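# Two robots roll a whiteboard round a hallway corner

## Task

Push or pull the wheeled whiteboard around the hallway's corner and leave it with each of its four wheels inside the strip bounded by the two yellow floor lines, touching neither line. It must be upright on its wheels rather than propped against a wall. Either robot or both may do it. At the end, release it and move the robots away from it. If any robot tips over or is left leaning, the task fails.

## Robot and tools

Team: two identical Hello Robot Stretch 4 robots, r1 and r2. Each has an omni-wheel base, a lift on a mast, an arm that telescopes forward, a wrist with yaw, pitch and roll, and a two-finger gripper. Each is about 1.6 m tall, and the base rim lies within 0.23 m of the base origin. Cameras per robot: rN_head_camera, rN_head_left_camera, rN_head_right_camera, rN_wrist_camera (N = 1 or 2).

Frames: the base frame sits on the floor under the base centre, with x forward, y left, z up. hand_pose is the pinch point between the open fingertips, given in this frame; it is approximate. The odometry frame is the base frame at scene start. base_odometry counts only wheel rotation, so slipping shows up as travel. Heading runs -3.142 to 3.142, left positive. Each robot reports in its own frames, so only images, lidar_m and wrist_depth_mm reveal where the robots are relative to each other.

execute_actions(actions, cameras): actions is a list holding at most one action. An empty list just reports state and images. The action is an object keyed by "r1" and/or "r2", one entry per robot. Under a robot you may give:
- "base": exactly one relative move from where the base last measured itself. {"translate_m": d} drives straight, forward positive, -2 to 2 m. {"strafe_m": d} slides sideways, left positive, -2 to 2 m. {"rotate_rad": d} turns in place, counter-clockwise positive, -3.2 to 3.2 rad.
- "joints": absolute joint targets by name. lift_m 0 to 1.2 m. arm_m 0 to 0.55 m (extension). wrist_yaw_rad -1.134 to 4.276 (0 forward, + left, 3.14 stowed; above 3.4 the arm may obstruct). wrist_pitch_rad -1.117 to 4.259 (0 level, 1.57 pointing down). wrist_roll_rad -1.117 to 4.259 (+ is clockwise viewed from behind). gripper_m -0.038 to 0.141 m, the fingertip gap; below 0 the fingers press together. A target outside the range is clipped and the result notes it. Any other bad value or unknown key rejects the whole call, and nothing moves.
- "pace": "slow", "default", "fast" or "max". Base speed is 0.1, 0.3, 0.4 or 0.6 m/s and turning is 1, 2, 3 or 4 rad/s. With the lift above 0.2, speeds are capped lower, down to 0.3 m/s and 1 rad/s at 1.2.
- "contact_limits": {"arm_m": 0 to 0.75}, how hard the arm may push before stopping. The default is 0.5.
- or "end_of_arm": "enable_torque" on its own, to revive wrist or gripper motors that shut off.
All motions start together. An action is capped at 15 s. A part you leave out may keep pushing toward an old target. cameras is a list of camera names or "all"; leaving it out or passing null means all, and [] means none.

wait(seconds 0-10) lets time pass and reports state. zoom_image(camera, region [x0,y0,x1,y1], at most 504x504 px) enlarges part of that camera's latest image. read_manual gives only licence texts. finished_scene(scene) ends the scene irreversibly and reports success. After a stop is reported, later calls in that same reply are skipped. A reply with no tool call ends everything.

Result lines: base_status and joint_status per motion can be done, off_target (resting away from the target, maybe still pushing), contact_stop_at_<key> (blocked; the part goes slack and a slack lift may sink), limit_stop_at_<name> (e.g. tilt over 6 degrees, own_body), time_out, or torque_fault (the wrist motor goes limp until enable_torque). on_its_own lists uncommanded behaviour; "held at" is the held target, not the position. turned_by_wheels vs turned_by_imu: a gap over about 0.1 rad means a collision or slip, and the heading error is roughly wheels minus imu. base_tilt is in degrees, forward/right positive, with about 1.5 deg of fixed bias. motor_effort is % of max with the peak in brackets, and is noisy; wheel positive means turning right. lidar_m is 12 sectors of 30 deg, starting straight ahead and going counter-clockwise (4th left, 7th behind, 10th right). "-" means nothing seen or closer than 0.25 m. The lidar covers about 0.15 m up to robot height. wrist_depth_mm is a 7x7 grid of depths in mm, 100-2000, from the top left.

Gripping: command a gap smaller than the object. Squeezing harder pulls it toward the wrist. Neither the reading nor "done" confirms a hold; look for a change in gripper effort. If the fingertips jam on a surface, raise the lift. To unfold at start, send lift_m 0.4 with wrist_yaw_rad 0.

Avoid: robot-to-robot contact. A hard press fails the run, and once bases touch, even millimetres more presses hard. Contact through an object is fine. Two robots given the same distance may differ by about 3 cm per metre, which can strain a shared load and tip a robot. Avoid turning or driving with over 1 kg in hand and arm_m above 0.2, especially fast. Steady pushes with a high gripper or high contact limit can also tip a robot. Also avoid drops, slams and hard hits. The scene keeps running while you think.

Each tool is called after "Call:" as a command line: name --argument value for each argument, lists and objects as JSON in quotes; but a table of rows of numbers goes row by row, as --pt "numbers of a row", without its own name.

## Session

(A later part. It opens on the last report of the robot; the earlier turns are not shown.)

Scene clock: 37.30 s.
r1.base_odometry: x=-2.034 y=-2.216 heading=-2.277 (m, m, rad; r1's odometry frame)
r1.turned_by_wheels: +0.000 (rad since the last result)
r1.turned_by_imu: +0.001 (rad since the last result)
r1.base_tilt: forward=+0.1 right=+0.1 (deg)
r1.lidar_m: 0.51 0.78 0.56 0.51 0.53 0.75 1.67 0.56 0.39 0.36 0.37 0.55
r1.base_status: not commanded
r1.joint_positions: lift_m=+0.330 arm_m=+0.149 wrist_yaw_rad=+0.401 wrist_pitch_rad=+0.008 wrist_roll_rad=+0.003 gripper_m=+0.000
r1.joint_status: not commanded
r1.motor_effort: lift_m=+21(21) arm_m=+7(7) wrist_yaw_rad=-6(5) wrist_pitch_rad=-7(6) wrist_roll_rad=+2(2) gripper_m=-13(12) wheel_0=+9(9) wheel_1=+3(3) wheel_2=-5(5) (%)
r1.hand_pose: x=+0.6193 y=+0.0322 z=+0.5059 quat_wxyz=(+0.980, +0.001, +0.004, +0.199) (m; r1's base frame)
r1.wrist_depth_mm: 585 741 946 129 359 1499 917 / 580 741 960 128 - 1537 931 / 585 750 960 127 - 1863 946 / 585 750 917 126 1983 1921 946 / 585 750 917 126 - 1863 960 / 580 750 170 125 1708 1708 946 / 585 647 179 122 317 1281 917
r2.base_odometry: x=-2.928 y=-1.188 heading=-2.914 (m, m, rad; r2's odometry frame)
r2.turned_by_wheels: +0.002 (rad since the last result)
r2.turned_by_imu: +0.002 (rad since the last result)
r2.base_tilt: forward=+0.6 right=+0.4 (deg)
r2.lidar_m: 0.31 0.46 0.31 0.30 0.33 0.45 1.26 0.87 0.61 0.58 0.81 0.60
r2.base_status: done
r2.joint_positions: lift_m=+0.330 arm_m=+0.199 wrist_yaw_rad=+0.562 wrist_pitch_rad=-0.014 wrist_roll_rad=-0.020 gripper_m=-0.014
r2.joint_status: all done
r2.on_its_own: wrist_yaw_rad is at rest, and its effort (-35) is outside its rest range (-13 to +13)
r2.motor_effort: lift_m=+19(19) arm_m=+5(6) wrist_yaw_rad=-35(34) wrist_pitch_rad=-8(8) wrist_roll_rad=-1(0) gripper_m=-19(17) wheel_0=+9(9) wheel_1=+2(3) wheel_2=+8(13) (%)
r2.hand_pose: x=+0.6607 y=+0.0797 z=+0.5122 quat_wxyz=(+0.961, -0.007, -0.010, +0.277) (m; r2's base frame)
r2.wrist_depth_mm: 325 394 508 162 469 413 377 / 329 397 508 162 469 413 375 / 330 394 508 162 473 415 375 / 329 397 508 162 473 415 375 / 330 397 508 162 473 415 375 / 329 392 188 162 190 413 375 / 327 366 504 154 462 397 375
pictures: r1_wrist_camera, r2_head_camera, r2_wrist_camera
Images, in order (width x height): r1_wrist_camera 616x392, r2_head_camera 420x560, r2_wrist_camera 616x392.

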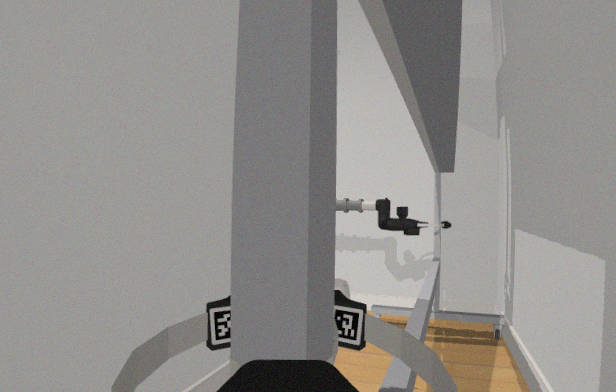

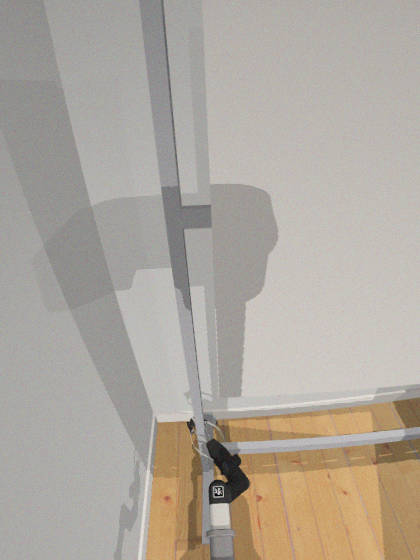

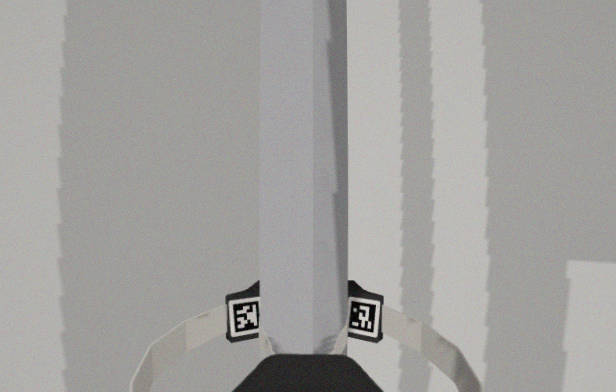

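Call:
execute_actions --actions '[{"r1": {"joints": {"wrist_yaw_rad": 0.32}, "pace": "slow"}, "r2": {"base": {"translate_m": -0.35}}}]' --cameras '["r1_head_camera", "r1_wrist_camera", "r2_wrist_camera", "r2_head_camera"]'

Scene clock: 40.90 s.
r1.base_odometry: x=-2.034 y=-2.216 heading=-2.277 (m, m, rad; r1's odometry frame)
r1.turned_by_wheels: +0.000 (rad since the last result)
r1.turned_by_imu: +0.001 (rad since the last result)
r1.base_tilt: forward=+0.1 right=+0.0 (deg)
r1.lidar_m: 0.50 0.54 0.54 0.51 0.55 0.75 1.69 0.54 0.39 0.37 0.40 0.54
r1.base_status: not commanded
r1.joint_positions: lift_m=+0.330 arm_m=+0.149 wrist_yaw_rad=+0.327 wrist_pitch_rad=+0.009 wrist_roll_rad=+0.003 gripper_m=+0.000
r1.joint_status: all done
r1.on_its_own: wrist_yaw_rad is at rest, and its effort (-18) is outside its rest range (-13 to +13)
r1.motor_effort: lift_m=+21(21) arm_m=+4(7) wrist_yaw_rad=-18(33) wrist_pitch_rad=-10(8) wrist_roll_rad=+2(2) gripper_m=-14(14) wheel_0=+6(9) wheel_1=+2(3) wheel_2=+1(5) (%)
r1.hand_pose: x=+0.6214 y=+0.0097 z=+0.5056 quat_wxyz=(+0.987, +0.001, +0.004, +0.163) (m; r1's base frame)
r1.wrist_depth_mm: 627 809 1138 135 389 1430 723 / 621 809 1138 135 - 1499 741 / 621 820 1160 134 - 1499 759 / 627 820 1138 133 - 1537 759 / 615 809 1078 132 - 1499 741 / 615 809 183 131 1921 1464 732 / 627 715 1008 130 1229 1205 723
r2.base_odometry: x=-2.588 y=-1.109 heading=-2.915 (m, m, rad; r2's odometry frame)
r2.turned_by_wheels: -0.001 (rad since the last result)
r2.turned_by_imu: +0.004 (rad since the last result)
r2.base_tilt: forward=+0.6 right=+0.4 (deg)
r2.lidar_m: 0.31 0.45 0.32 0.31 0.31 0.46 1.29 0.84 0.60 0.58 0.61 0.65
r2.base_status: done
r2.joint_positions: lift_m=+0.330 arm_m=+0.200 wrist_yaw_rad=+0.540 wrist_pitch_rad=-0.014 wrist_roll_rad=-0.020 gripper_m=-0.015
r2.joint_status: not commanded
r2.on_its_own: wrist_yaw_rad is at rest, and its effort (+28) is outside its rest range (-13 to +13)
r2.motor_effort: lift_m=+19(19) arm_m=-2(5) wrist_yaw_rad=+28(34) wrist_pitch_rad=-7(13) wrist_roll_rad=+0(1) gripper_m=-16(22) wheel_0=-8(5) wheel_1=-4(15) wheel_2=-2(21) (%)
r2.hand_pose: x=+0.6636 y=+0.0734 z=+0.5123 quat_wxyz=(+0.964, -0.007, -0.010, +0.267) (m; r2's base frame)
r2.wrist_depth_mm: 334 407 530 166 798 715 647 / 338 407 535 166 798 723 661 / 338 413 535 166 809 723 654 / 340 413 535 166 798 723 654 / 340 410 535 166 809 723 654 / 336 410 473 166 185 723 654 / 336 394 508 161 798 683 654
pictures: r1_head_camera, r1_wrist_camera, r2_head_camera, r2_wrist_camera
Images, in order (width x height): r1_head_camera 420x560, r1_wrist_camera 616x392, r2_head_camera 420x560, r2_wrist_camera 616x392.

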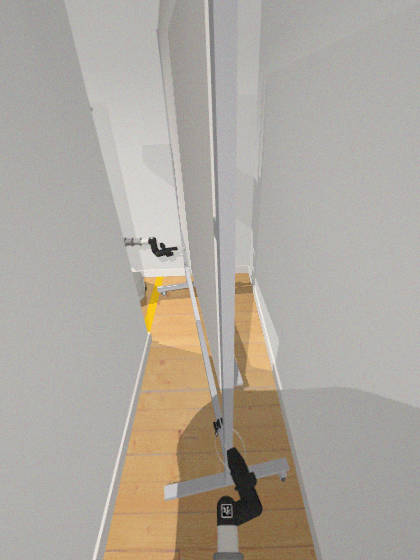

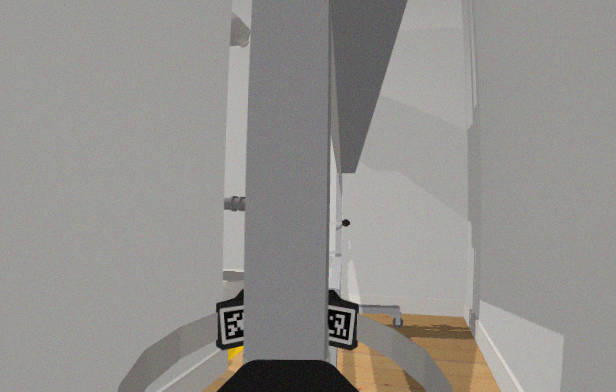

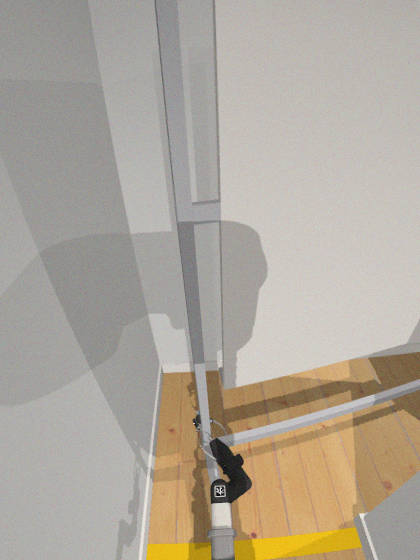

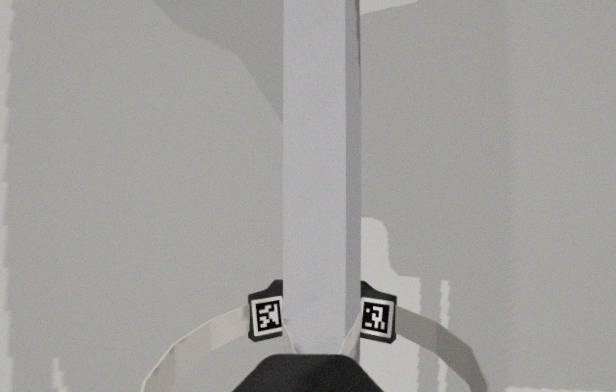

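Call:
execute_actions --actions '[{"r1": {"base": {"translate_m": 0.105}, "joints": {"wrist_yaw_rad": 0.24}, "pace": "slow"}, "r2": {"base": {"translate_m": -0.3}}}]' --cameras '["r1_head_camera", "r1_wrist_camera", "r2_head_camera"]'

Scene clock: 43.63 s.
r1.base_odometry: x=-2.102 y=-2.295 heading=-2.276 (m, m, rad; r1's odometry frame)
r1.turned_by_wheels: +0.001 (rad since the last result)
r1.turned_by_imu: +0.002 (rad since the last result)
r1.base_tilt: forward=+0.1 right=+0.0 (deg)
r1.lidar_m: 0.51 0.78 0.56 0.52 0.54 0.75 1.67 0.55 0.38 0.36 0.38 0.52
r1.base_status: done
r1.joint_positions: lift_m=+0.330 arm_m=+0.149 wrist_yaw_rad=+0.243 wrist_pitch_rad=+0.007 wrist_roll_rad=+0.003 gripper_m=+0.000
r1.joint_status: all done
r1.motor_effort: lift_m=+21(21) arm_m=+4(4) wrist_yaw_rad=-9(42) wrist_pitch_rad=-5(9) wrist_roll_rad=+2(2) gripper_m=-9(15) wheel_0=+10(17) wheel_1=+4(9) wheel_2=-5(16) (%)
r1.hand_pose: x=+0.6212 y=-0.0154 z=+0.5060 quat_wxyz=(+0.993, +0.001, +0.004, +0.121) (m; r1's base frame)
r1.wrist_depth_mm: 691 891 - 140 - 991 597 / 668 904 - 139 1983 1008 591 / 676 917 - 138 1983 1025 597 / 683 917 - 137 1921 1025 597 / 676 917 - 137 1983 1008 591 / 676 917 183 136 1863 991 580 / 683 788 1182 135 167 960 585
r2.base_odometry: x=-2.295 y=-1.041 heading=-2.915 (m, m, rad; r2's odometry frame)
r2.turned_by_wheels: +0.000 (rad since the last result)
r2.turned_by_imu: +0.002 (rad since the last result)
r2.base_tilt: forward=+0.6 right=+0.5 (deg)
r2.lidar_m: 0.38 0.44 0.33 0.29 0.31 0.46 1.28 0.84 0.62 0.57 0.62 0.71
r2.base_status: done
r2.joint_positions: lift_m=+0.330 arm_m=+0.200 wrist_yaw_rad=+0.552 wrist_pitch_rad=-0.014 wrist_roll_rad=-0.020 gripper_m=-0.015
r2.joint_status: not commanded
r2.motor_effort: lift_m=+19(19) arm_m=-2(2) wrist_yaw_rad=-5(30) wrist_pitch_rad=-8(8) wrist_roll_rad=+0(1) gripper_m=-16(15) wheel_0=+0(13) wheel_1=-1(6) wheel_2=+4(15) (%)
r2.hand_pose: x=+0.6627 y=+0.0767 z=+0.5123 quat_wxyz=(+0.962, -0.008, -0.010, +0.272) (m; r2's base frame)
r2.wrist_depth_mm: 329 394 508 163 1060 976 904 / 329 394 512 163 1060 976 891 / 332 399 512 163 1060 991 891 / 330 399 512 163 1060 976 891 / 330 397 512 163 1060 976 891 / 329 394 455 163 976 991 878 / 327 370 508 142 1025 946 891
pictures: r1_head_camera, r1_wrist_camera, r2_head_camera
Images, in order (width x height): r1_head_camera 420x560, r1_wrist_camera 616x392, r2_head_camera 420x560.

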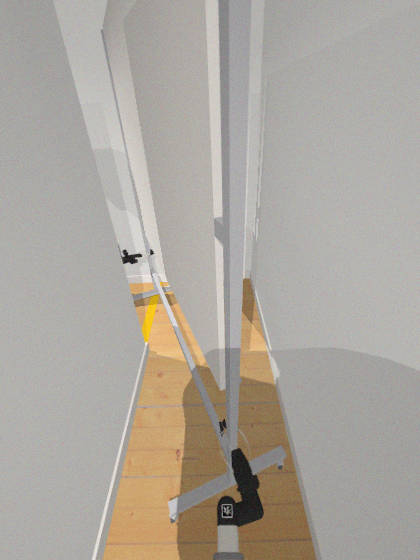

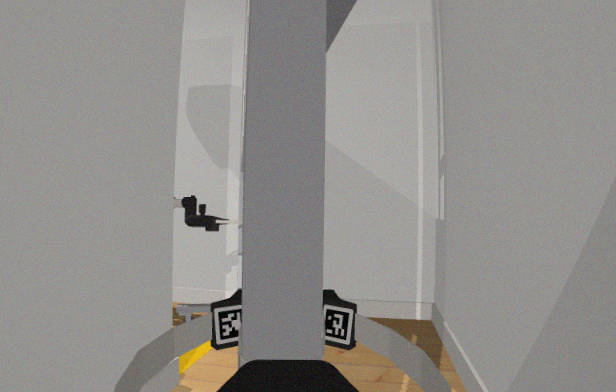

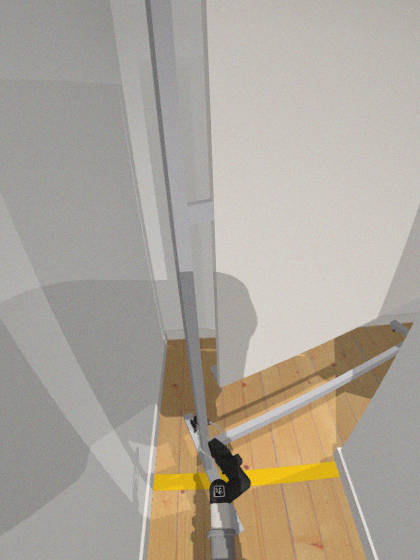

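Call:
zoom_image --camera "r1_head_camera" --region '[120, 270, 330, 540]'

Call:
zoom_image --camera "r2_head_camera" --region '[130, 300, 420, 560]'

Region (120, 270, 330, 540) of r1_head_camera's 420x560 image, scaled by 1.867, with more detail than that image has.

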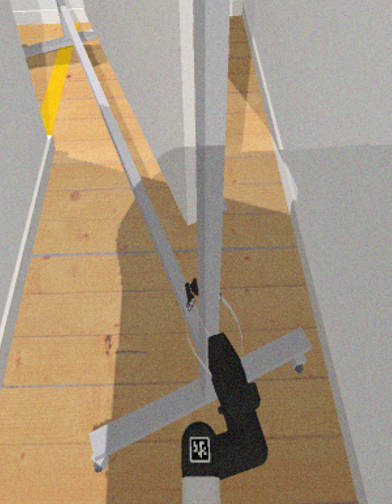

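Region (130, 300, 420, 560) of r2_head_camera's 420x560 image, scaled by 1.738, with more detail than that image has; it fills the top 452 rows of this view, and the rest is white.

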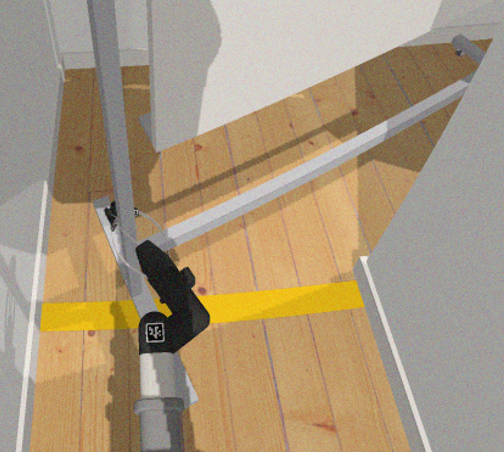

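Call:
execute_actions --actions '[{"r1": {"base": {"translate_m": 0.15}, "joints": {"wrist_yaw_rad": 0.14}, "pace": "slow"}, "r2": {"base": {"translate_m": -0.27}}}]' --cameras '["r1_head_camera", "r1_wrist_camera", "r2_head_camera"]'

Scene clock: 46.90 s.
r1.base_odometry: x=-2.199 y=-2.409 heading=-2.276 (m, m, rad; r1's odometry frame)
r1.turned_by_wheels: +0.000 (rad since the last result)
r1.turned_by_imu: +0.003 (rad since the last result)
r1.base_tilt: forward=+0.2 right=+0.0 (deg)
r1.lidar_m: 0.52 0.77 0.56 0.52 0.56 0.74 1.67 0.56 0.40 0.35 0.38 0.53
r1.base_status: done
r1.joint_positions: lift_m=+0.330 arm_m=+0.149 wrist_yaw_rad=+0.140 wrist_pitch_rad=+0.007 wrist_roll_rad=+0.003 gripper_m=+0.000
r1.joint_status: all done
r1.motor_effort: lift_m=+21(21) arm_m=+4(4) wrist_yaw_rad=+1(46) wrist_pitch_rad=-5(7) wrist_roll_rad=+2(2) gripper_m=-10(14) wheel_0=+8(21) wheel_1=+6(8) wheel_2=-11(12) (%)
r1.hand_pose: x=+0.6180 y=-0.0463 z=+0.5060 quat_wxyz=(+0.998, +0.001, +0.004, +0.070) (m; r1's base frame)
r1.wrist_depth_mm: 768 931 342 146 1863 715 480 / 768 946 462 145 1863 715 484 / 768 1430 1921 145 1808 723 469 / 778 1983 1921 144 1808 723 473 / 768 1921 1921 144 1756 715 466 / 768 1618 174 143 1430 707 473 / 778 442 178 139 627 691 469
r2.base_odometry: x=-2.032 y=-0.981 heading=-2.915 (m, m, rad; r2's odometry frame)
r2.turned_by_wheels: +0.000 (rad since the last result)
r2.turned_by_imu: -0.004 (rad since the last result)
r2.base_tilt: forward=+0.5 right=+0.4 (deg)
r2.lidar_m: 0.40 0.44 0.32 0.29 0.32 0.45 1.23 0.85 0.61 0.58 0.60 0.83
r2.base_status: done
r2.joint_positions: lift_m=+0.330 arm_m=+0.200 wrist_yaw_rad=+0.550 wrist_pitch_rad=-0.015 wrist_roll_rad=-0.020 gripper_m=-0.015
r2.joint_status: not commanded
r2.motor_effort: lift_m=+19(19) arm_m=-2(2) wrist_yaw_rad=+0(39) wrist_pitch_rad=-7(10) wrist_roll_rad=+0(2) gripper_m=-12(17) wheel_0=-1(13) wheel_1=-2(11) wheel_2=+1(16) (%)
r2.hand_pose: x=+0.6629 y=+0.0761 z=+0.5124 quat_wxyz=(+0.962, -0.007, -0.010, +0.271) (m; r2's base frame)
r2.wrist_depth_mm: 330 397 517 160 1182 1229 1098 / 330 399 512 160 1205 1229 1098 / 332 404 517 160 1182 1229 1118 / 332 402 517 160 1160 1229 1118 / 332 402 517 160 1182 1229 1098 / 330 399 459 160 991 1229 1098 / 329 382 517 158 1008 1160 1098
pictures: r1_head_camera, r1_wrist_camera, r2_head_camera
Images, in order (width x height): r1_head_camera 420x560, r1_wrist_camera 616x392, r2_head_camera 420x560.

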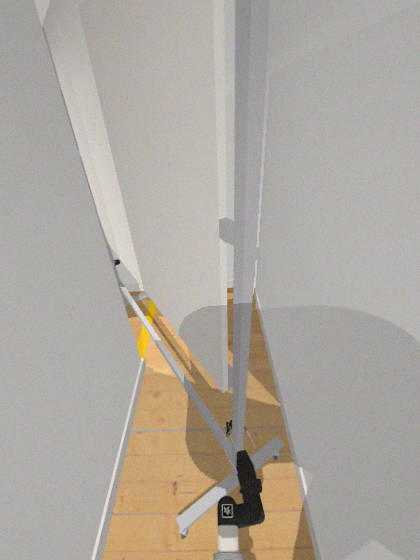

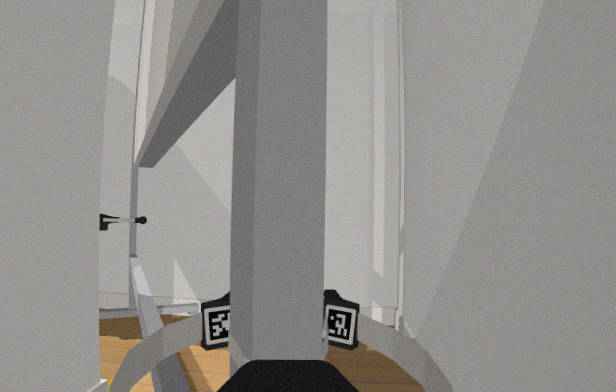

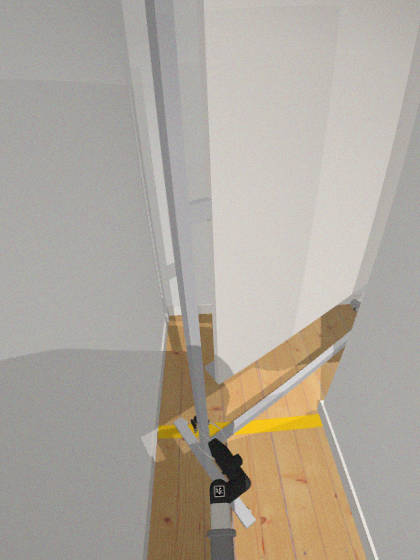

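Call:
zoom_image --camera "r1_head_camera" --region '[100, 250, 330, 550]'

Call:
zoom_image --camera "r2_head_camera" --region '[130, 280, 400, 540]'

Region (100, 250, 330, 550) of r1_head_camera's 420x560 image, scaled by 1.680, with more detail than that image has; it fills the left 386 columns of this view, and the rest is white.

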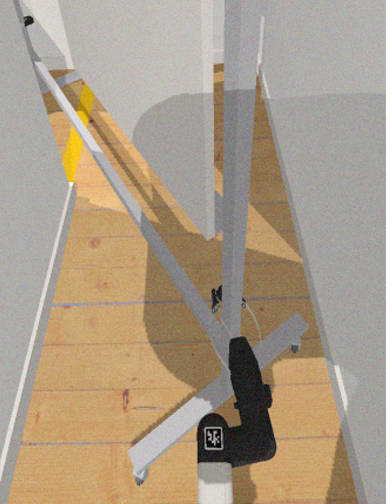

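Region (130, 280, 400, 540) of r2_head_camera's 420x560 image, scaled by 1.867, with more detail than that image has; it fills the top 485 rows of this view, and the rest is white.

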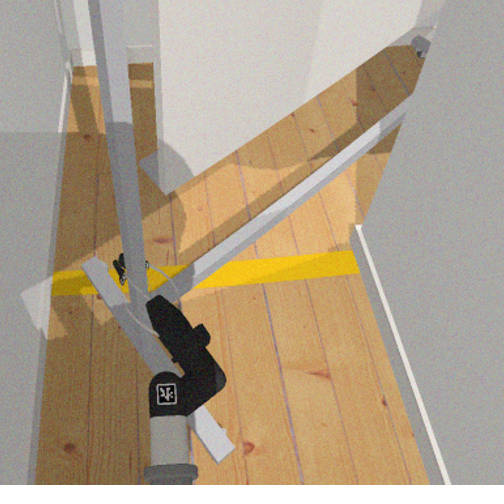

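Call:
execute_actions --actions '[{"r1": {"base": {"translate_m": 0.16}, "joints": {"wrist_yaw_rad": 0.02}, "pace": "slow"}, "r2": {"base": {"translate_m": -0.147}, "joints": {"wrist_yaw_rad": 0.62}, "pace": "slow"}}]' --cameras '["r1_head_camera", "r1_wrist_camera", "r2_head_camera", "r2_wrist_camera"]'

Scene clock: 51.47 s.
r1.base_odometry: x=-2.302 y=-2.531 heading=-2.276 (m, m, rad; r1's odometry frame)
r1.turned_by_wheels: +0.000 (rad since the last result)
r1.turned_by_imu: +0.002 (rad since the last result)
r1.base_tilt: forward=+0.1 right=+0.0 (deg)
r1.lidar_m: 0.51 0.78 0.54 0.52 0.56 0.76 1.64 0.55 0.39 0.36 0.37 0.52
r1.base_status: done
r1.joint_positions: lift_m=+0.330 arm_m=+0.149 wrist_yaw_rad=+0.014 wrist_pitch_rad=+0.007 wrist_roll_rad=+0.003 gripper_m=+0.000
r1.joint_status: all done
r1.on_its_own: wrist_yaw_rad is at rest, and its effort (+16) is outside its rest range (-13 to +13)
r1.motor_effort: lift_m=+21(21) arm_m=+4(4) wrist_yaw_rad=+16(67) wrist_pitch_rad=-5(6) wrist_roll_rad=+2(2) gripper_m=-10(14) wheel_0=+6(23) wheel_1=+4(8) wheel_2=-13(13) (%)
r1.hand_pose: x=+0.6099 y=-0.0833 z=+0.5061 quat_wxyz=(+1.000, +0.001, +0.003, +0.007) (m; r1's base frame)
r1.wrist_depth_mm: 707 364 342 149 1008 521 382 / 715 500 1708 148 1025 530 384 / 1118 1708 1661 148 1008 530 387 / 1661 1661 1708 147 1008 525 377 / 1661 1661 1661 147 991 525 382 / 1430 1661 182 146 866 517 379 / 544 1160 1182 142 439 500 370
r2.base_odometry: x=-1.889 y=-0.948 heading=-2.915 (m, m, rad; r2's odometry frame)
r2.turned_by_wheels: +0.000 (rad since the last result)
r2.turned_by_imu: -0.006 (rad since the last result)
r2.base_tilt: forward=+0.6 right=+0.5 (deg)
r2.lidar_m: 0.45 0.46 0.30 0.29 0.31 0.44 1.19 0.88 0.62 0.58 0.61 0.42
r2.base_status: done
r2.joint_positions: lift_m=+0.330 arm_m=+0.200 wrist_yaw_rad=+0.620 wrist_pitch_rad=-0.015 wrist_roll_rad=-0.020 gripper_m=-0.015
r2.joint_status: all done
r2.motor_effort: lift_m=+19(19) arm_m=-2(2) wrist_yaw_rad=-1(55) wrist_pitch_rad=-8(9) wrist_roll_rad=+0(1) gripper_m=-13(16) wheel_0=-2(19) wheel_1=-1(13) wheel_2=+3(4) (%)
r2.hand_pose: x=+0.6568 y=+0.0966 z=+0.5125 quat_wxyz=(+0.952, -0.007, -0.010, +0.305) (m; r2's base frame)
r2.wrist_depth_mm: 314 375 473 161 976 1366 1205 / 317 377 477 161 976 1366 1205 / 317 379 477 161 960 1366 1229 / 319 377 480 161 960 1366 1229 / 319 377 477 161 976 1366 1205 / 317 377 430 160 842 1366 1229 / 315 359 477 158 854 1182 1138
pictures: r1_head_camera, r1_wrist_camera, r2_head_camera, r2_wrist_camera
Images, in order (width x height): r1_head_camera 420x560, r1_wrist_camera 616x392, r2_head_camera 420x560, r2_wrist_camera 616x392.

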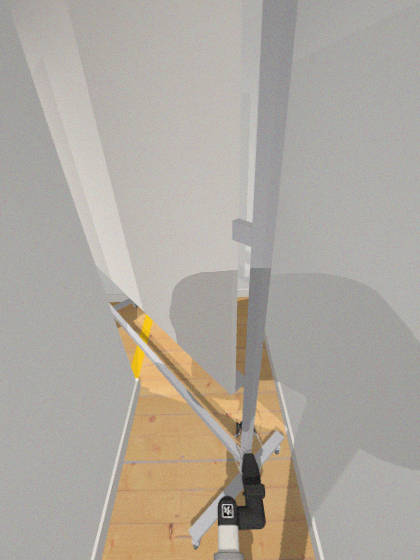

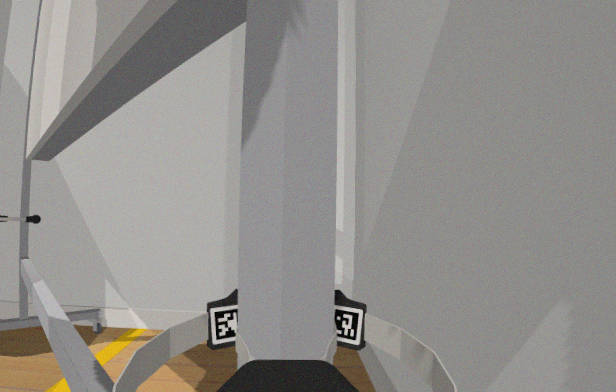

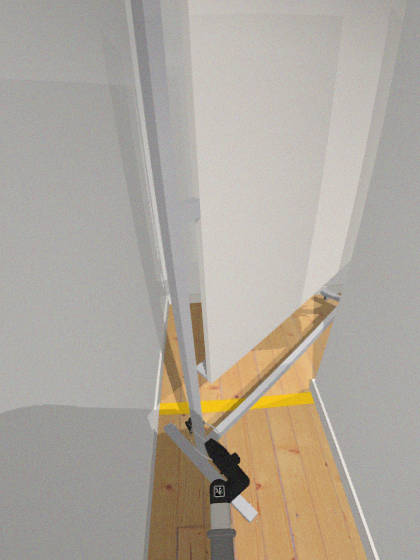

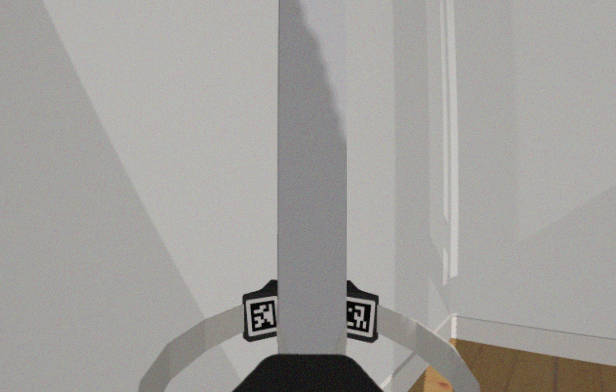

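Call:
zoom_image --camera "r1_head_camera" --region '[90, 260, 330, 560]'

Call:
zoom_image --camera "r2_head_camera" --region '[130, 260, 400, 530]'

Region (90, 260, 330, 560) of r1_head_camera's 420x560 image, scaled by 1.680, with more detail than that image has; it fills the left 403 columns of this view, and the rest is white.

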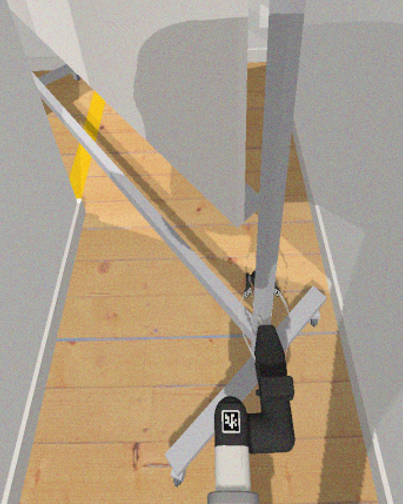

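Region (130, 260, 400, 530) of r2_head_camera's 420x560 image, scaled by 1.867, with more detail than that image has.

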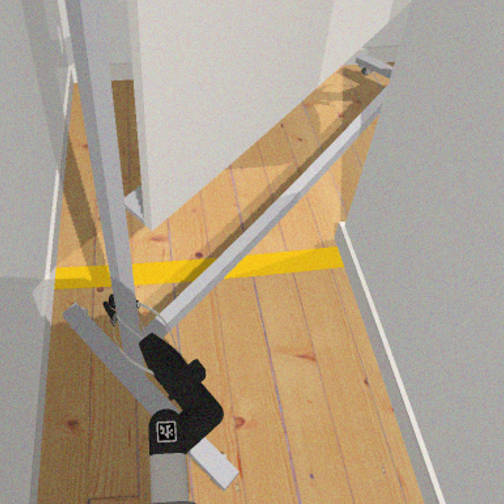

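Call:
execute_actions --actions '[{"r1": {"base": {"translate_m": 0.205}}, "r2": {"base": {"translate_m": -0.215}}}]' --cameras '["r1_head_camera", "r2_head_camera", "r2_wrist_camera"]'

Scene clock: 54.30 s.
r1.base_odometry: x=-2.435 y=-2.687 heading=-2.275 (m, m, rad; r1's odometry frame)
r1.turned_by_wheels: +0.001 (rad since the last result)
r1.turned_by_imu: +0.002 (rad since the last result)
r1.base_tilt: forward=+0.2 right=+0.0 (deg)
r1.lidar_m: 0.50 0.75 0.55 0.53 0.54 0.75 1.62 0.54 0.38 0.35 0.37 0.52
r1.base_status: done
r1.joint_positions: lift_m=+0.330 arm_m=+0.149 wrist_yaw_rad=+0.028 wrist_pitch_rad=+0.007 wrist_roll_rad=+0.003 gripper_m=+0.000
r1.joint_status: not commanded
r1.on_its_own: wrist_yaw_rad is at rest, and its effort (-21) is outside its rest range (-13 to +13)
r1.motor_effort: lift_m=+21(21) arm_m=+4(4) wrist_yaw_rad=-21(22) wrist_pitch_rad=-4(5) wrist_roll_rad=+2(2) gripper_m=-14(14) wheel_0=+11(12) wheel_1=+5(9) wheel_2=+1(21) (%)
r1.hand_pose: x=+0.6110 y=-0.0793 z=+0.5060 quat_wxyz=(+1.000, +0.001, +0.004, +0.014) (m; r1's base frame)
r1.wrist_depth_mm: 368 347 1499 148 1098 544 394 / 488 1537 1499 147 1118 554 397 / 1464 1499 1464 147 1118 554 399 / 1464 1464 1499 146 1098 554 389 / 1464 1464 1464 146 1078 549 394 / 1430 1464 179 146 931 539 392 / 1281 1118 179 139 750 530 387
r2.base_odometry: x=-1.680 y=-0.900 heading=-2.916 (m, m, rad; r2's odometry frame)
r2.turned_by_wheels: -0.001 (rad since the last result)
r2.turned_by_imu: +0.000 (rad since the last result)
r2.base_tilt: forward=+0.6 right=+0.5 (deg)
r2.lidar_m: 0.51 0.42 0.31 0.29 0.30 0.43 1.19 0.89 0.62 0.59 0.62 0.45
r2.base_status: done
r2.joint_positions: lift_m=+0.330 arm_m=+0.200 wrist_yaw_rad=+0.613 wrist_pitch_rad=-0.015 wrist_roll_rad=-0.020 gripper_m=-0.015
r2.joint_status: not commanded
r2.on_its_own: wrist_yaw_rad is at rest, and its effort (+18) is outside its rest range (-13 to +13)
r2.motor_effort: lift_m=+19(19) arm_m=-2(2) wrist_yaw_rad=+18(19) wrist_pitch_rad=-7(5) wrist_roll_rad=+0(1) gripper_m=-17(17) wheel_0=-5(5) wheel_1=-6(4) wheel_2=+1(15) (%)
r2.hand_pose: x=+0.6574 y=+0.0946 z=+0.5124 quat_wxyz=(+0.953, -0.007, -0.010, +0.302) (m; r2's base frame)
r2.wrist_depth_mm: 317 379 480 167 1008 1499 1397 / 319 379 480 166 991 1537 1397 / 319 379 484 166 991 1537 1397 / 319 382 484 166 991 1537 1397 / 320 379 484 166 991 1537 1366 / 317 379 433 166 184 1499 1366 / 315 364 480 163 946 1118 1229
pictures: r1_head_camera, r2_head_camera, r2_wrist_camera
Images, in order (width x height): r1_head_camera 420x560, r2_head_camera 420x560, r2_wrist_camera 616x392.

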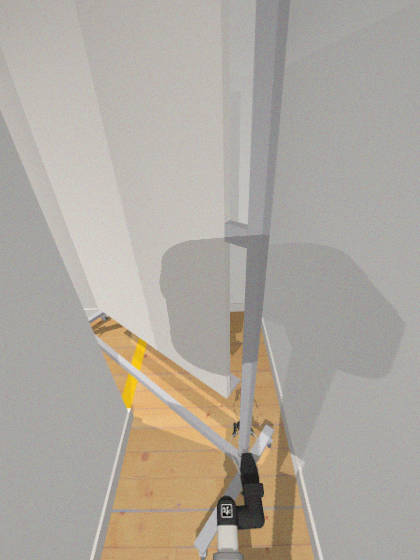

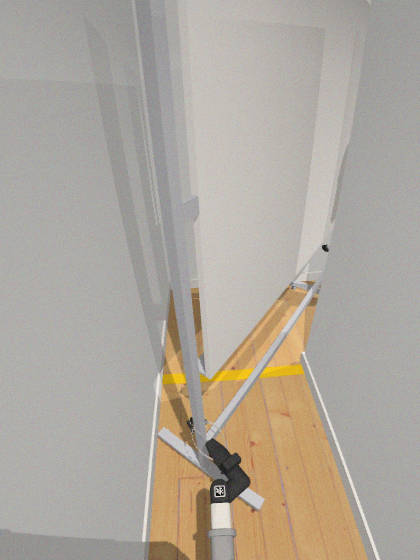

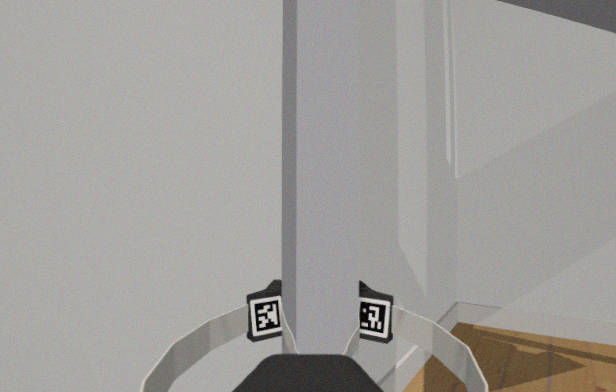

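Call:
execute_actions --actions '[]'

Scene clock: 54.90 s.
r1.base_odometry: x=-2.435 y=-2.687 heading=-2.275 (m, m, rad; r1's odometry frame)
r1.turned_by_wheels: +0.000 (rad since the last result)
r1.turned_by_imu: +0.000 (rad since the last result)
r1.base_tilt: forward=+0.2 right=+0.0 (deg)
r1.lidar_m: 0.52 0.76 0.57 0.53 0.55 0.77 1.61 0.54 0.39 0.36 0.37 0.50
r1.base_status: done
r1.joint_positions: lift_m=+0.330 arm_m=+0.149 wrist_yaw_rad=+0.028 wrist_pitch_rad=+0.007 wrist_roll_rad=+0.003 gripper_m=+0.000
r1.joint_status: not commanded
r1.on_its_own: wrist_yaw_rad is at rest, and its effort (-22) is outside its rest range (-13 to +13)
r1.motor_effort: lift_m=+21(21) arm_m=+4(4) wrist_yaw_rad=-22(22) wrist_pitch_rad=-6(5) wrist_roll_rad=+2(2) gripper_m=-15(14) wheel_0=+11(12) wheel_1=+5(9) wheel_2=+1(21) (%)
r1.hand_pose: x=+0.6110 y=-0.0793 z=+0.5060 quat_wxyz=(+1.000, +0.001, +0.004, +0.014) (m; r1's base frame)
r1.wrist_depth_mm: 368 347 1499 148 1098 544 394 / 488 1499 1499 147 1118 554 399 / 1464 1499 1499 147 1118 554 399 / 1464 1430 1430 146 1098 559 387 / 1464 1464 1464 146 1078 549 394 / 1430 1430 180 146 931 544 392 / 1308 1138 179 139 750 525 384
r2.base_odometry: x=-1.680 y=-0.900 heading=-2.916 (m, m, rad; r2's odometry frame)
r2.turned_by_wheels: +0.000 (rad since the last result)
r2.turned_by_imu: +0.000 (rad since the last result)
r2.base_tilt: forward=+0.6 right=+0.4 (deg)
r2.lidar_m: 0.50 0.45 0.31 0.28 0.32 0.46 1.16 0.87 0.62 0.59 0.61 0.46
r2.base_status: done
r2.joint_positions: lift_m=+0.330 arm_m=+0.200 wrist_yaw_rad=+0.613 wrist_pitch_rad=-0.015 wrist_roll_rad=-0.020 gripper_m=-0.015
r2.joint_status: not commanded
r2.on_its_own: wrist_yaw_rad is at rest, and its effort (+18) is outside its rest range (-13 to +13)
r2.motor_effort: lift_m=+19(19) arm_m=-2(2) wrist_yaw_rad=+18(19) wrist_pitch_rad=-8(5) wrist_roll_rad=+0(1) gripper_m=-14(17) wheel_0=-5(5) wheel_1=-5(4) wheel_2=+1(15) (%)
r2.hand_pose: x=+0.6574 y=+0.0946 z=+0.5124 quat_wxyz=(+0.953, -0.007, -0.010, +0.302) (m; r2's base frame)
r2.wrist_depth_mm: 317 379 480 167 1008 1537 1397 / 317 379 484 166 1008 1499 1397 / 319 379 480 166 991 1537 1397 / 319 382 484 166 991 1537 1397 / 319 382 484 166 1008 1537 1397 / 317 379 433 166 184 1499 1366 / 315 368 480 163 931 1118 1229
pictures: r1_head_camera, r1_head_left_camera, r1_head_right_camera, r1_wrist_camera, r2_head_camera, r2_head_left_camera, r2_head_right_camera, r2_wrist_camera
Images, in order (width x height): r1_head_camera 420x560, r1_head_left_camera 420x672, r1_head_right_camera 420x672, r1_wrist_camera 616x392, r2_head_camera 420x560, r2_head_left_camera 420x672, r2_head_right_camera 420x672, r2_wrist_camera 616x392.

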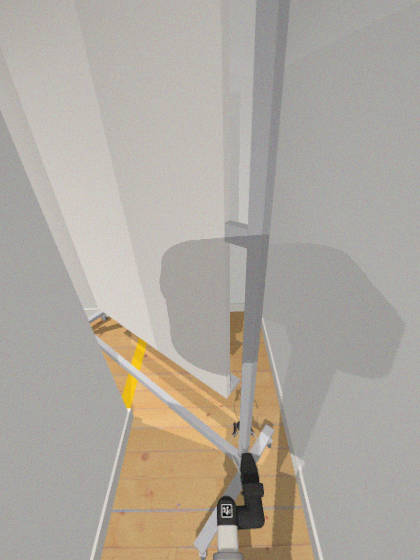

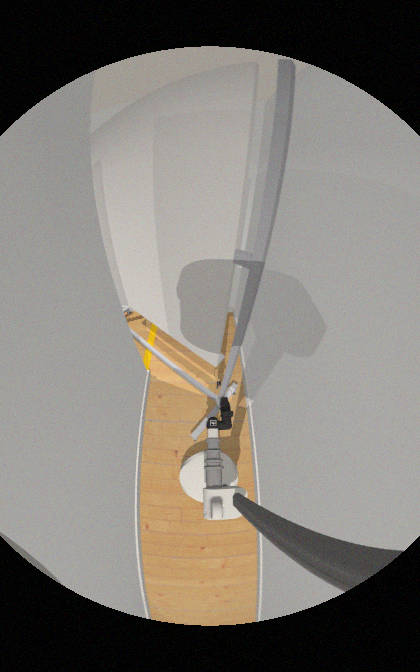

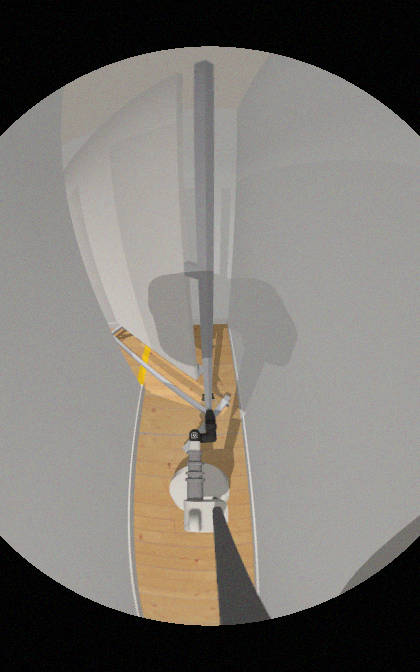

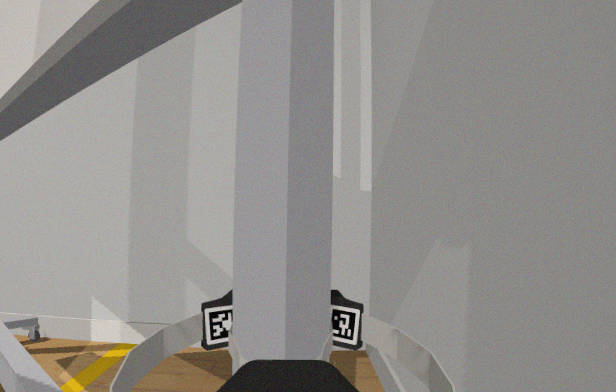

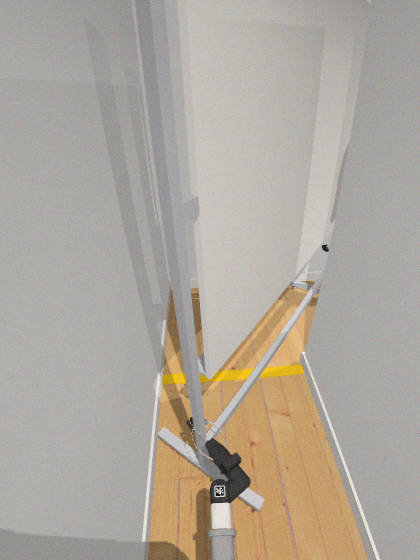

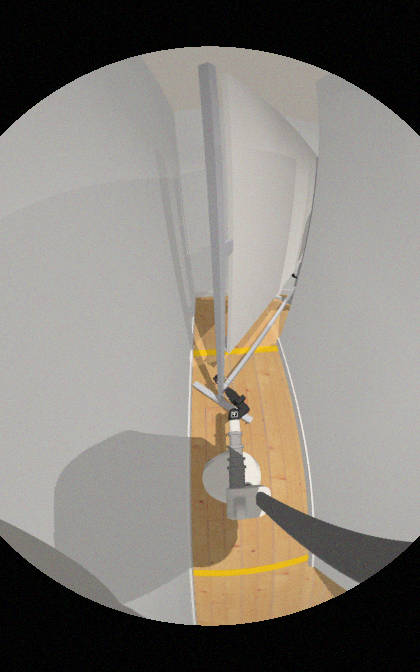

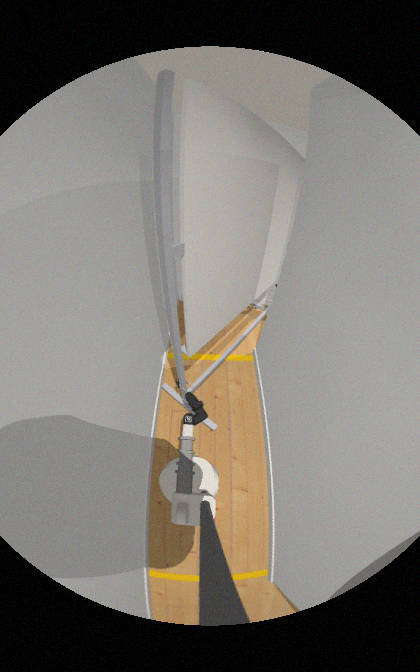

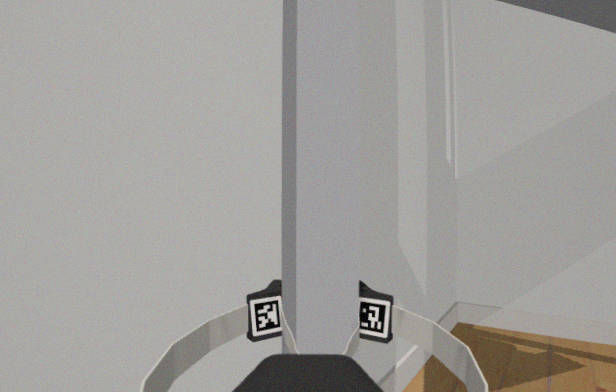

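Call:
zoom_image --camera "r2_head_camera" --region '[120, 340, 340, 560]'

Call:
zoom_image --camera "r1_head_camera" --region '[80, 290, 330, 560]'

Region (120, 340, 340, 560) of r2_head_camera's 420x560 image, scaled by 2.291, with more detail than that image has.

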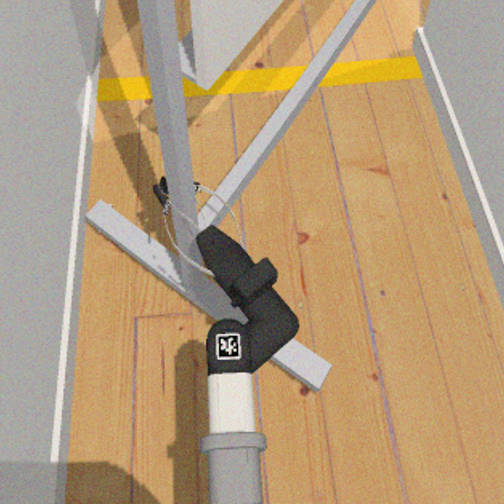

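Region (80, 290, 330, 560) of r1_head_camera's 420x560 image, scaled by 1.867, with more detail than that image has; it fills the left 467 columns of this view, and the rest is white.

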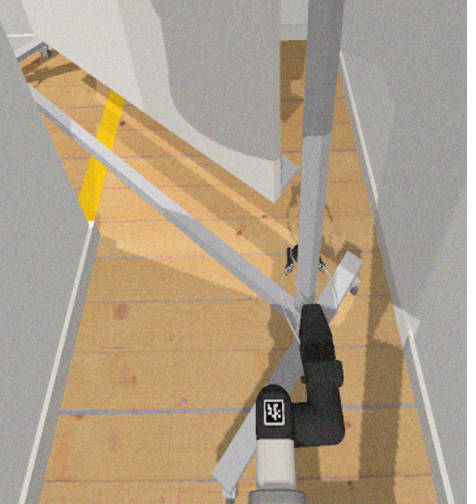

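Call:
execute_actions --actions '[{"r1": {"base": {"translate_m": 0.21}}, "r2": {"base": {"translate_m": -0.158}, "joints": {"wrist_yaw_rad": 0.53}}}]' --cameras '["r1_head_camera", "r2_head_camera"]'

Scene clock: 58.17 s.
r1.base_odometry: x=-2.571 y=-2.847 heading=-2.274 (m, m, rad; r1's odometry frame)
r1.turned_by_wheels: +0.001 (rad since the last result)
r1.turned_by_imu: +0.005 (rad since the last result)
r1.base_tilt: forward=+0.1 right=+0.0 (deg)
r1.lidar_m: 0.52 0.68 0.57 0.53 0.56 0.77 1.54 0.54 0.37 0.34 0.36 0.52
r1.base_status: done
r1.joint_positions: lift_m=+0.330 arm_m=+0.149 wrist_yaw_rad=+0.025 wrist_pitch_rad=+0.007 wrist_roll_rad=+0.003 gripper_m=+0.000
r1.joint_status: not commanded
r1.on_its_own: wrist_yaw_rad is at rest, and its effort (-14) is outside its rest range (-13 to +13)
r1.motor_effort: lift_m=+20(21) arm_m=+4(4) wrist_yaw_rad=-14(35) wrist_pitch_rad=-5(7) wrist_roll_rad=+2(2) gripper_m=-11(15) wheel_0=+10(18) wheel_1=+4(9) wheel_2=-2(15) (%)
r1.hand_pose: x=+0.6108 y=-0.0802 z=+0.5060 quat_wxyz=(+1.000, +0.001, +0.004, +0.013) (m; r1's base frame)
r1.wrist_depth_mm: 351 1281 1281 149 1118 539 392 / 1255 1281 1281 147 1098 549 397 / 1255 1281 1281 146 1078 549 397 / 1255 1255 1281 145 1098 549 387 / 1255 1229 1255 145 1078 549 392 / 1255 1255 181 144 917 535 387 / 1229 1118 1182 142 459 525 382
r2.base_odometry: x=-1.526 y=-0.865 heading=-2.917 (m, m, rad; r2's odometry frame)
r2.turned_by_wheels: -0.001 (rad since the last result)
r2.turned_by_imu: -0.002 (rad since the last result)
r2.base_tilt: forward=+0.6 right=+0.4 (deg)
r2.lidar_m: 0.53 0.45 0.29 0.29 0.31 0.42 1.16 0.88 0.63 0.60 0.60 0.50
r2.base_status: done
r2.joint_positions: lift_m=+0.330 arm_m=+0.200 wrist_yaw_rad=+0.525 wrist_pitch_rad=-0.015 wrist_roll_rad=-0.020 gripper_m=-0.015
r2.joint_status: all done
r2.motor_effort: lift_m=+19(19) arm_m=-2(2) wrist_yaw_rad=+13(32) wrist_pitch_rad=-6(9) wrist_roll_rad=+0(1) gripper_m=-15(20) wheel_0=-5(14) wheel_1=-4(7) wheel_2=-1(14) (%)
r2.hand_pose: x=+0.6647 y=+0.0690 z=+0.5126 quat_wxyz=(+0.966, -0.008, -0.010, +0.259) (m; r2's base frame)
r2.wrist_depth_mm: 332 404 535 167 1336 382 375 / 336 410 535 167 1336 1708 1499 / 336 410 539 167 1336 1661 1499 / 336 413 539 167 1336 1661 1537 / 338 410 539 167 1336 1661 1499 / 334 407 473 167 186 1618 1499 / 334 375 512 160 1098 1118 1205
pictures: r1_head_camera, r2_head_camera
Images, in order (width x height): r1_head_camera 420x560, r2_head_camera 420x560.

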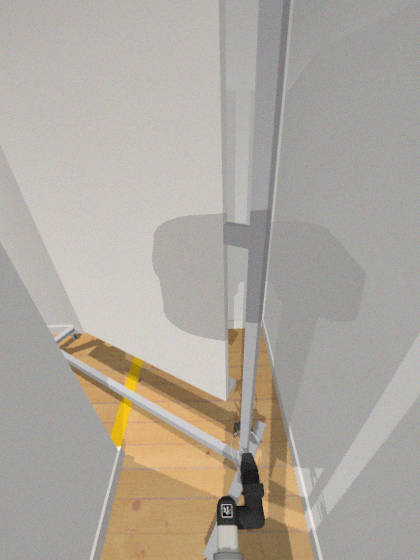

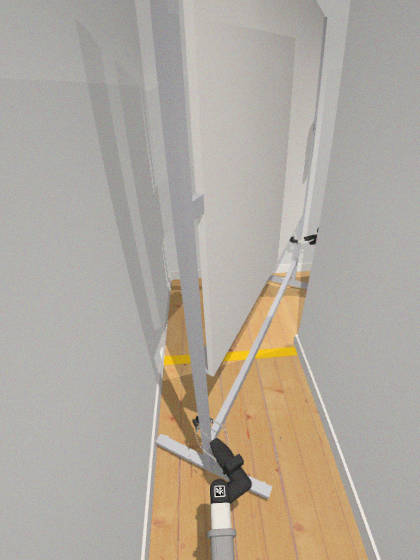

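Call:
execute_actions --actions '[{"r1": {"base": {"translate_m": 0.263}, "joints": {"arm_m": 0.189}}, "r2": {"base": {"translate_m": -0.112}, "joints": {"wrist_yaw_rad": 0.43, "arm_m": 0.17}, "pace": "slow"}}]' --cameras '["r1_head_camera", "r2_head_camera"]'

Scene clock: 61.30 s.
r1.base_odometry: x=-2.740 y=-3.047 heading=-2.273 (m, m, rad; r1's odometry frame)
r1.turned_by_wheels: +0.001 (rad since the last result)
r1.turned_by_imu: +0.003 (rad since the last result)
r1.base_tilt: forward=+0.1 right=+0.0 (deg)
r1.lidar_m: 0.55 0.63 0.57 0.53 0.56 0.78 1.50 0.51 0.38 0.36 0.38 0.50
r1.base_status: done
r1.joint_positions: lift_m=+0.330 arm_m=+0.187 wrist_yaw_rad=+0.026 wrist_pitch_rad=+0.007 wrist_roll_rad=+0.003 gripper_m=+0.000
r1.joint_status: all done
r1.on_its_own: wrist_yaw_rad is at rest, and its effort (-16) is outside its rest range (-13 to +13)
r1.motor_effort: lift_m=+21(20) arm_m=+9(18) wrist_yaw_rad=-16(37) wrist_pitch_rad=-4(5) wrist_roll_rad=+2(1) gripper_m=-13(10) wheel_0=+12(13) wheel_1=+5(10) wheel_2=-2(22) (%)
r1.hand_pose: x=+0.6490 y=-0.0800 z=+0.5061 quat_wxyz=(+1.000, +0.001, +0.003, +0.013) (m; r1's base frame)
r1.wrist_depth_mm: 976 976 976 145 991 544 389 / 960 960 991 144 976 549 392 / 976 960 960 143 960 549 397 / 946 960 946 142 960 544 382 / 946 946 946 141 960 539 392 / 946 931 183 140 917 535 387 / 931 946 931 138 459 525 382
r2.base_odometry: x=-1.417 y=-0.840 heading=-2.917 (m, m, rad; r2's odometry frame)
r2.turned_by_wheels: +0.000 (rad since the last result)
r2.turned_by_imu: +0.001 (rad since the last result)
r2.base_tilt: forward=+0.6 right=+0.4 (deg)
r2.lidar_m: 0.54 0.44 0.31 0.29 0.31 0.42 1.14 0.89 0.64 0.60 0.63 0.55
r2.base_status: done
r2.joint_positions: lift_m=+0.330 arm_m=+0.171 wrist_yaw_rad=+0.430 wrist_pitch_rad=-0.014 wrist_roll_rad=-0.020 gripper_m=-0.014
r2.joint_status: all done
r2.motor_effort: lift_m=+19(19) arm_m=-8(12) wrist_yaw_rad=-1(30) wrist_pitch_rad=-8(9) wrist_roll_rad=+0(0) gripper_m=-23(22) wheel_0=-4(7) wheel_1=-4(5) wheel_2=+7(11) (%)
r2.hand_pose: x=+0.6410 y=+0.0408 z=+0.5122 quat_wxyz=(+0.977, -0.008, -0.009, +0.213) (m; r2's base frame)
r2.wrist_depth_mm: 353 442 603 175 392 418 1008 / 355 442 609 174 1921 549 946 / 357 445 609 174 1921 1863 1308 / 359 449 609 174 1863 1756 1661 / 357 445 609 174 1921 1808 1661 / 357 445 525 174 189 1708 1430 / 353 407 603 167 1205 469 1205
pictures: r1_head_camera, r2_head_camera
Images, in order (width x height): r1_head_camera 420x560, r2_head_camera 420x560.

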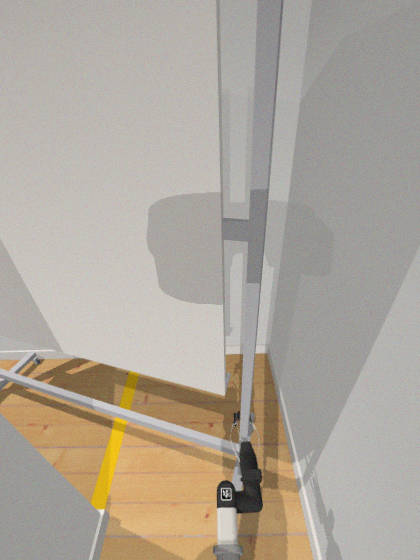

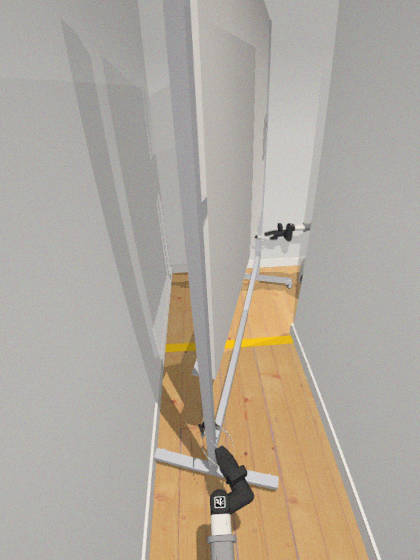

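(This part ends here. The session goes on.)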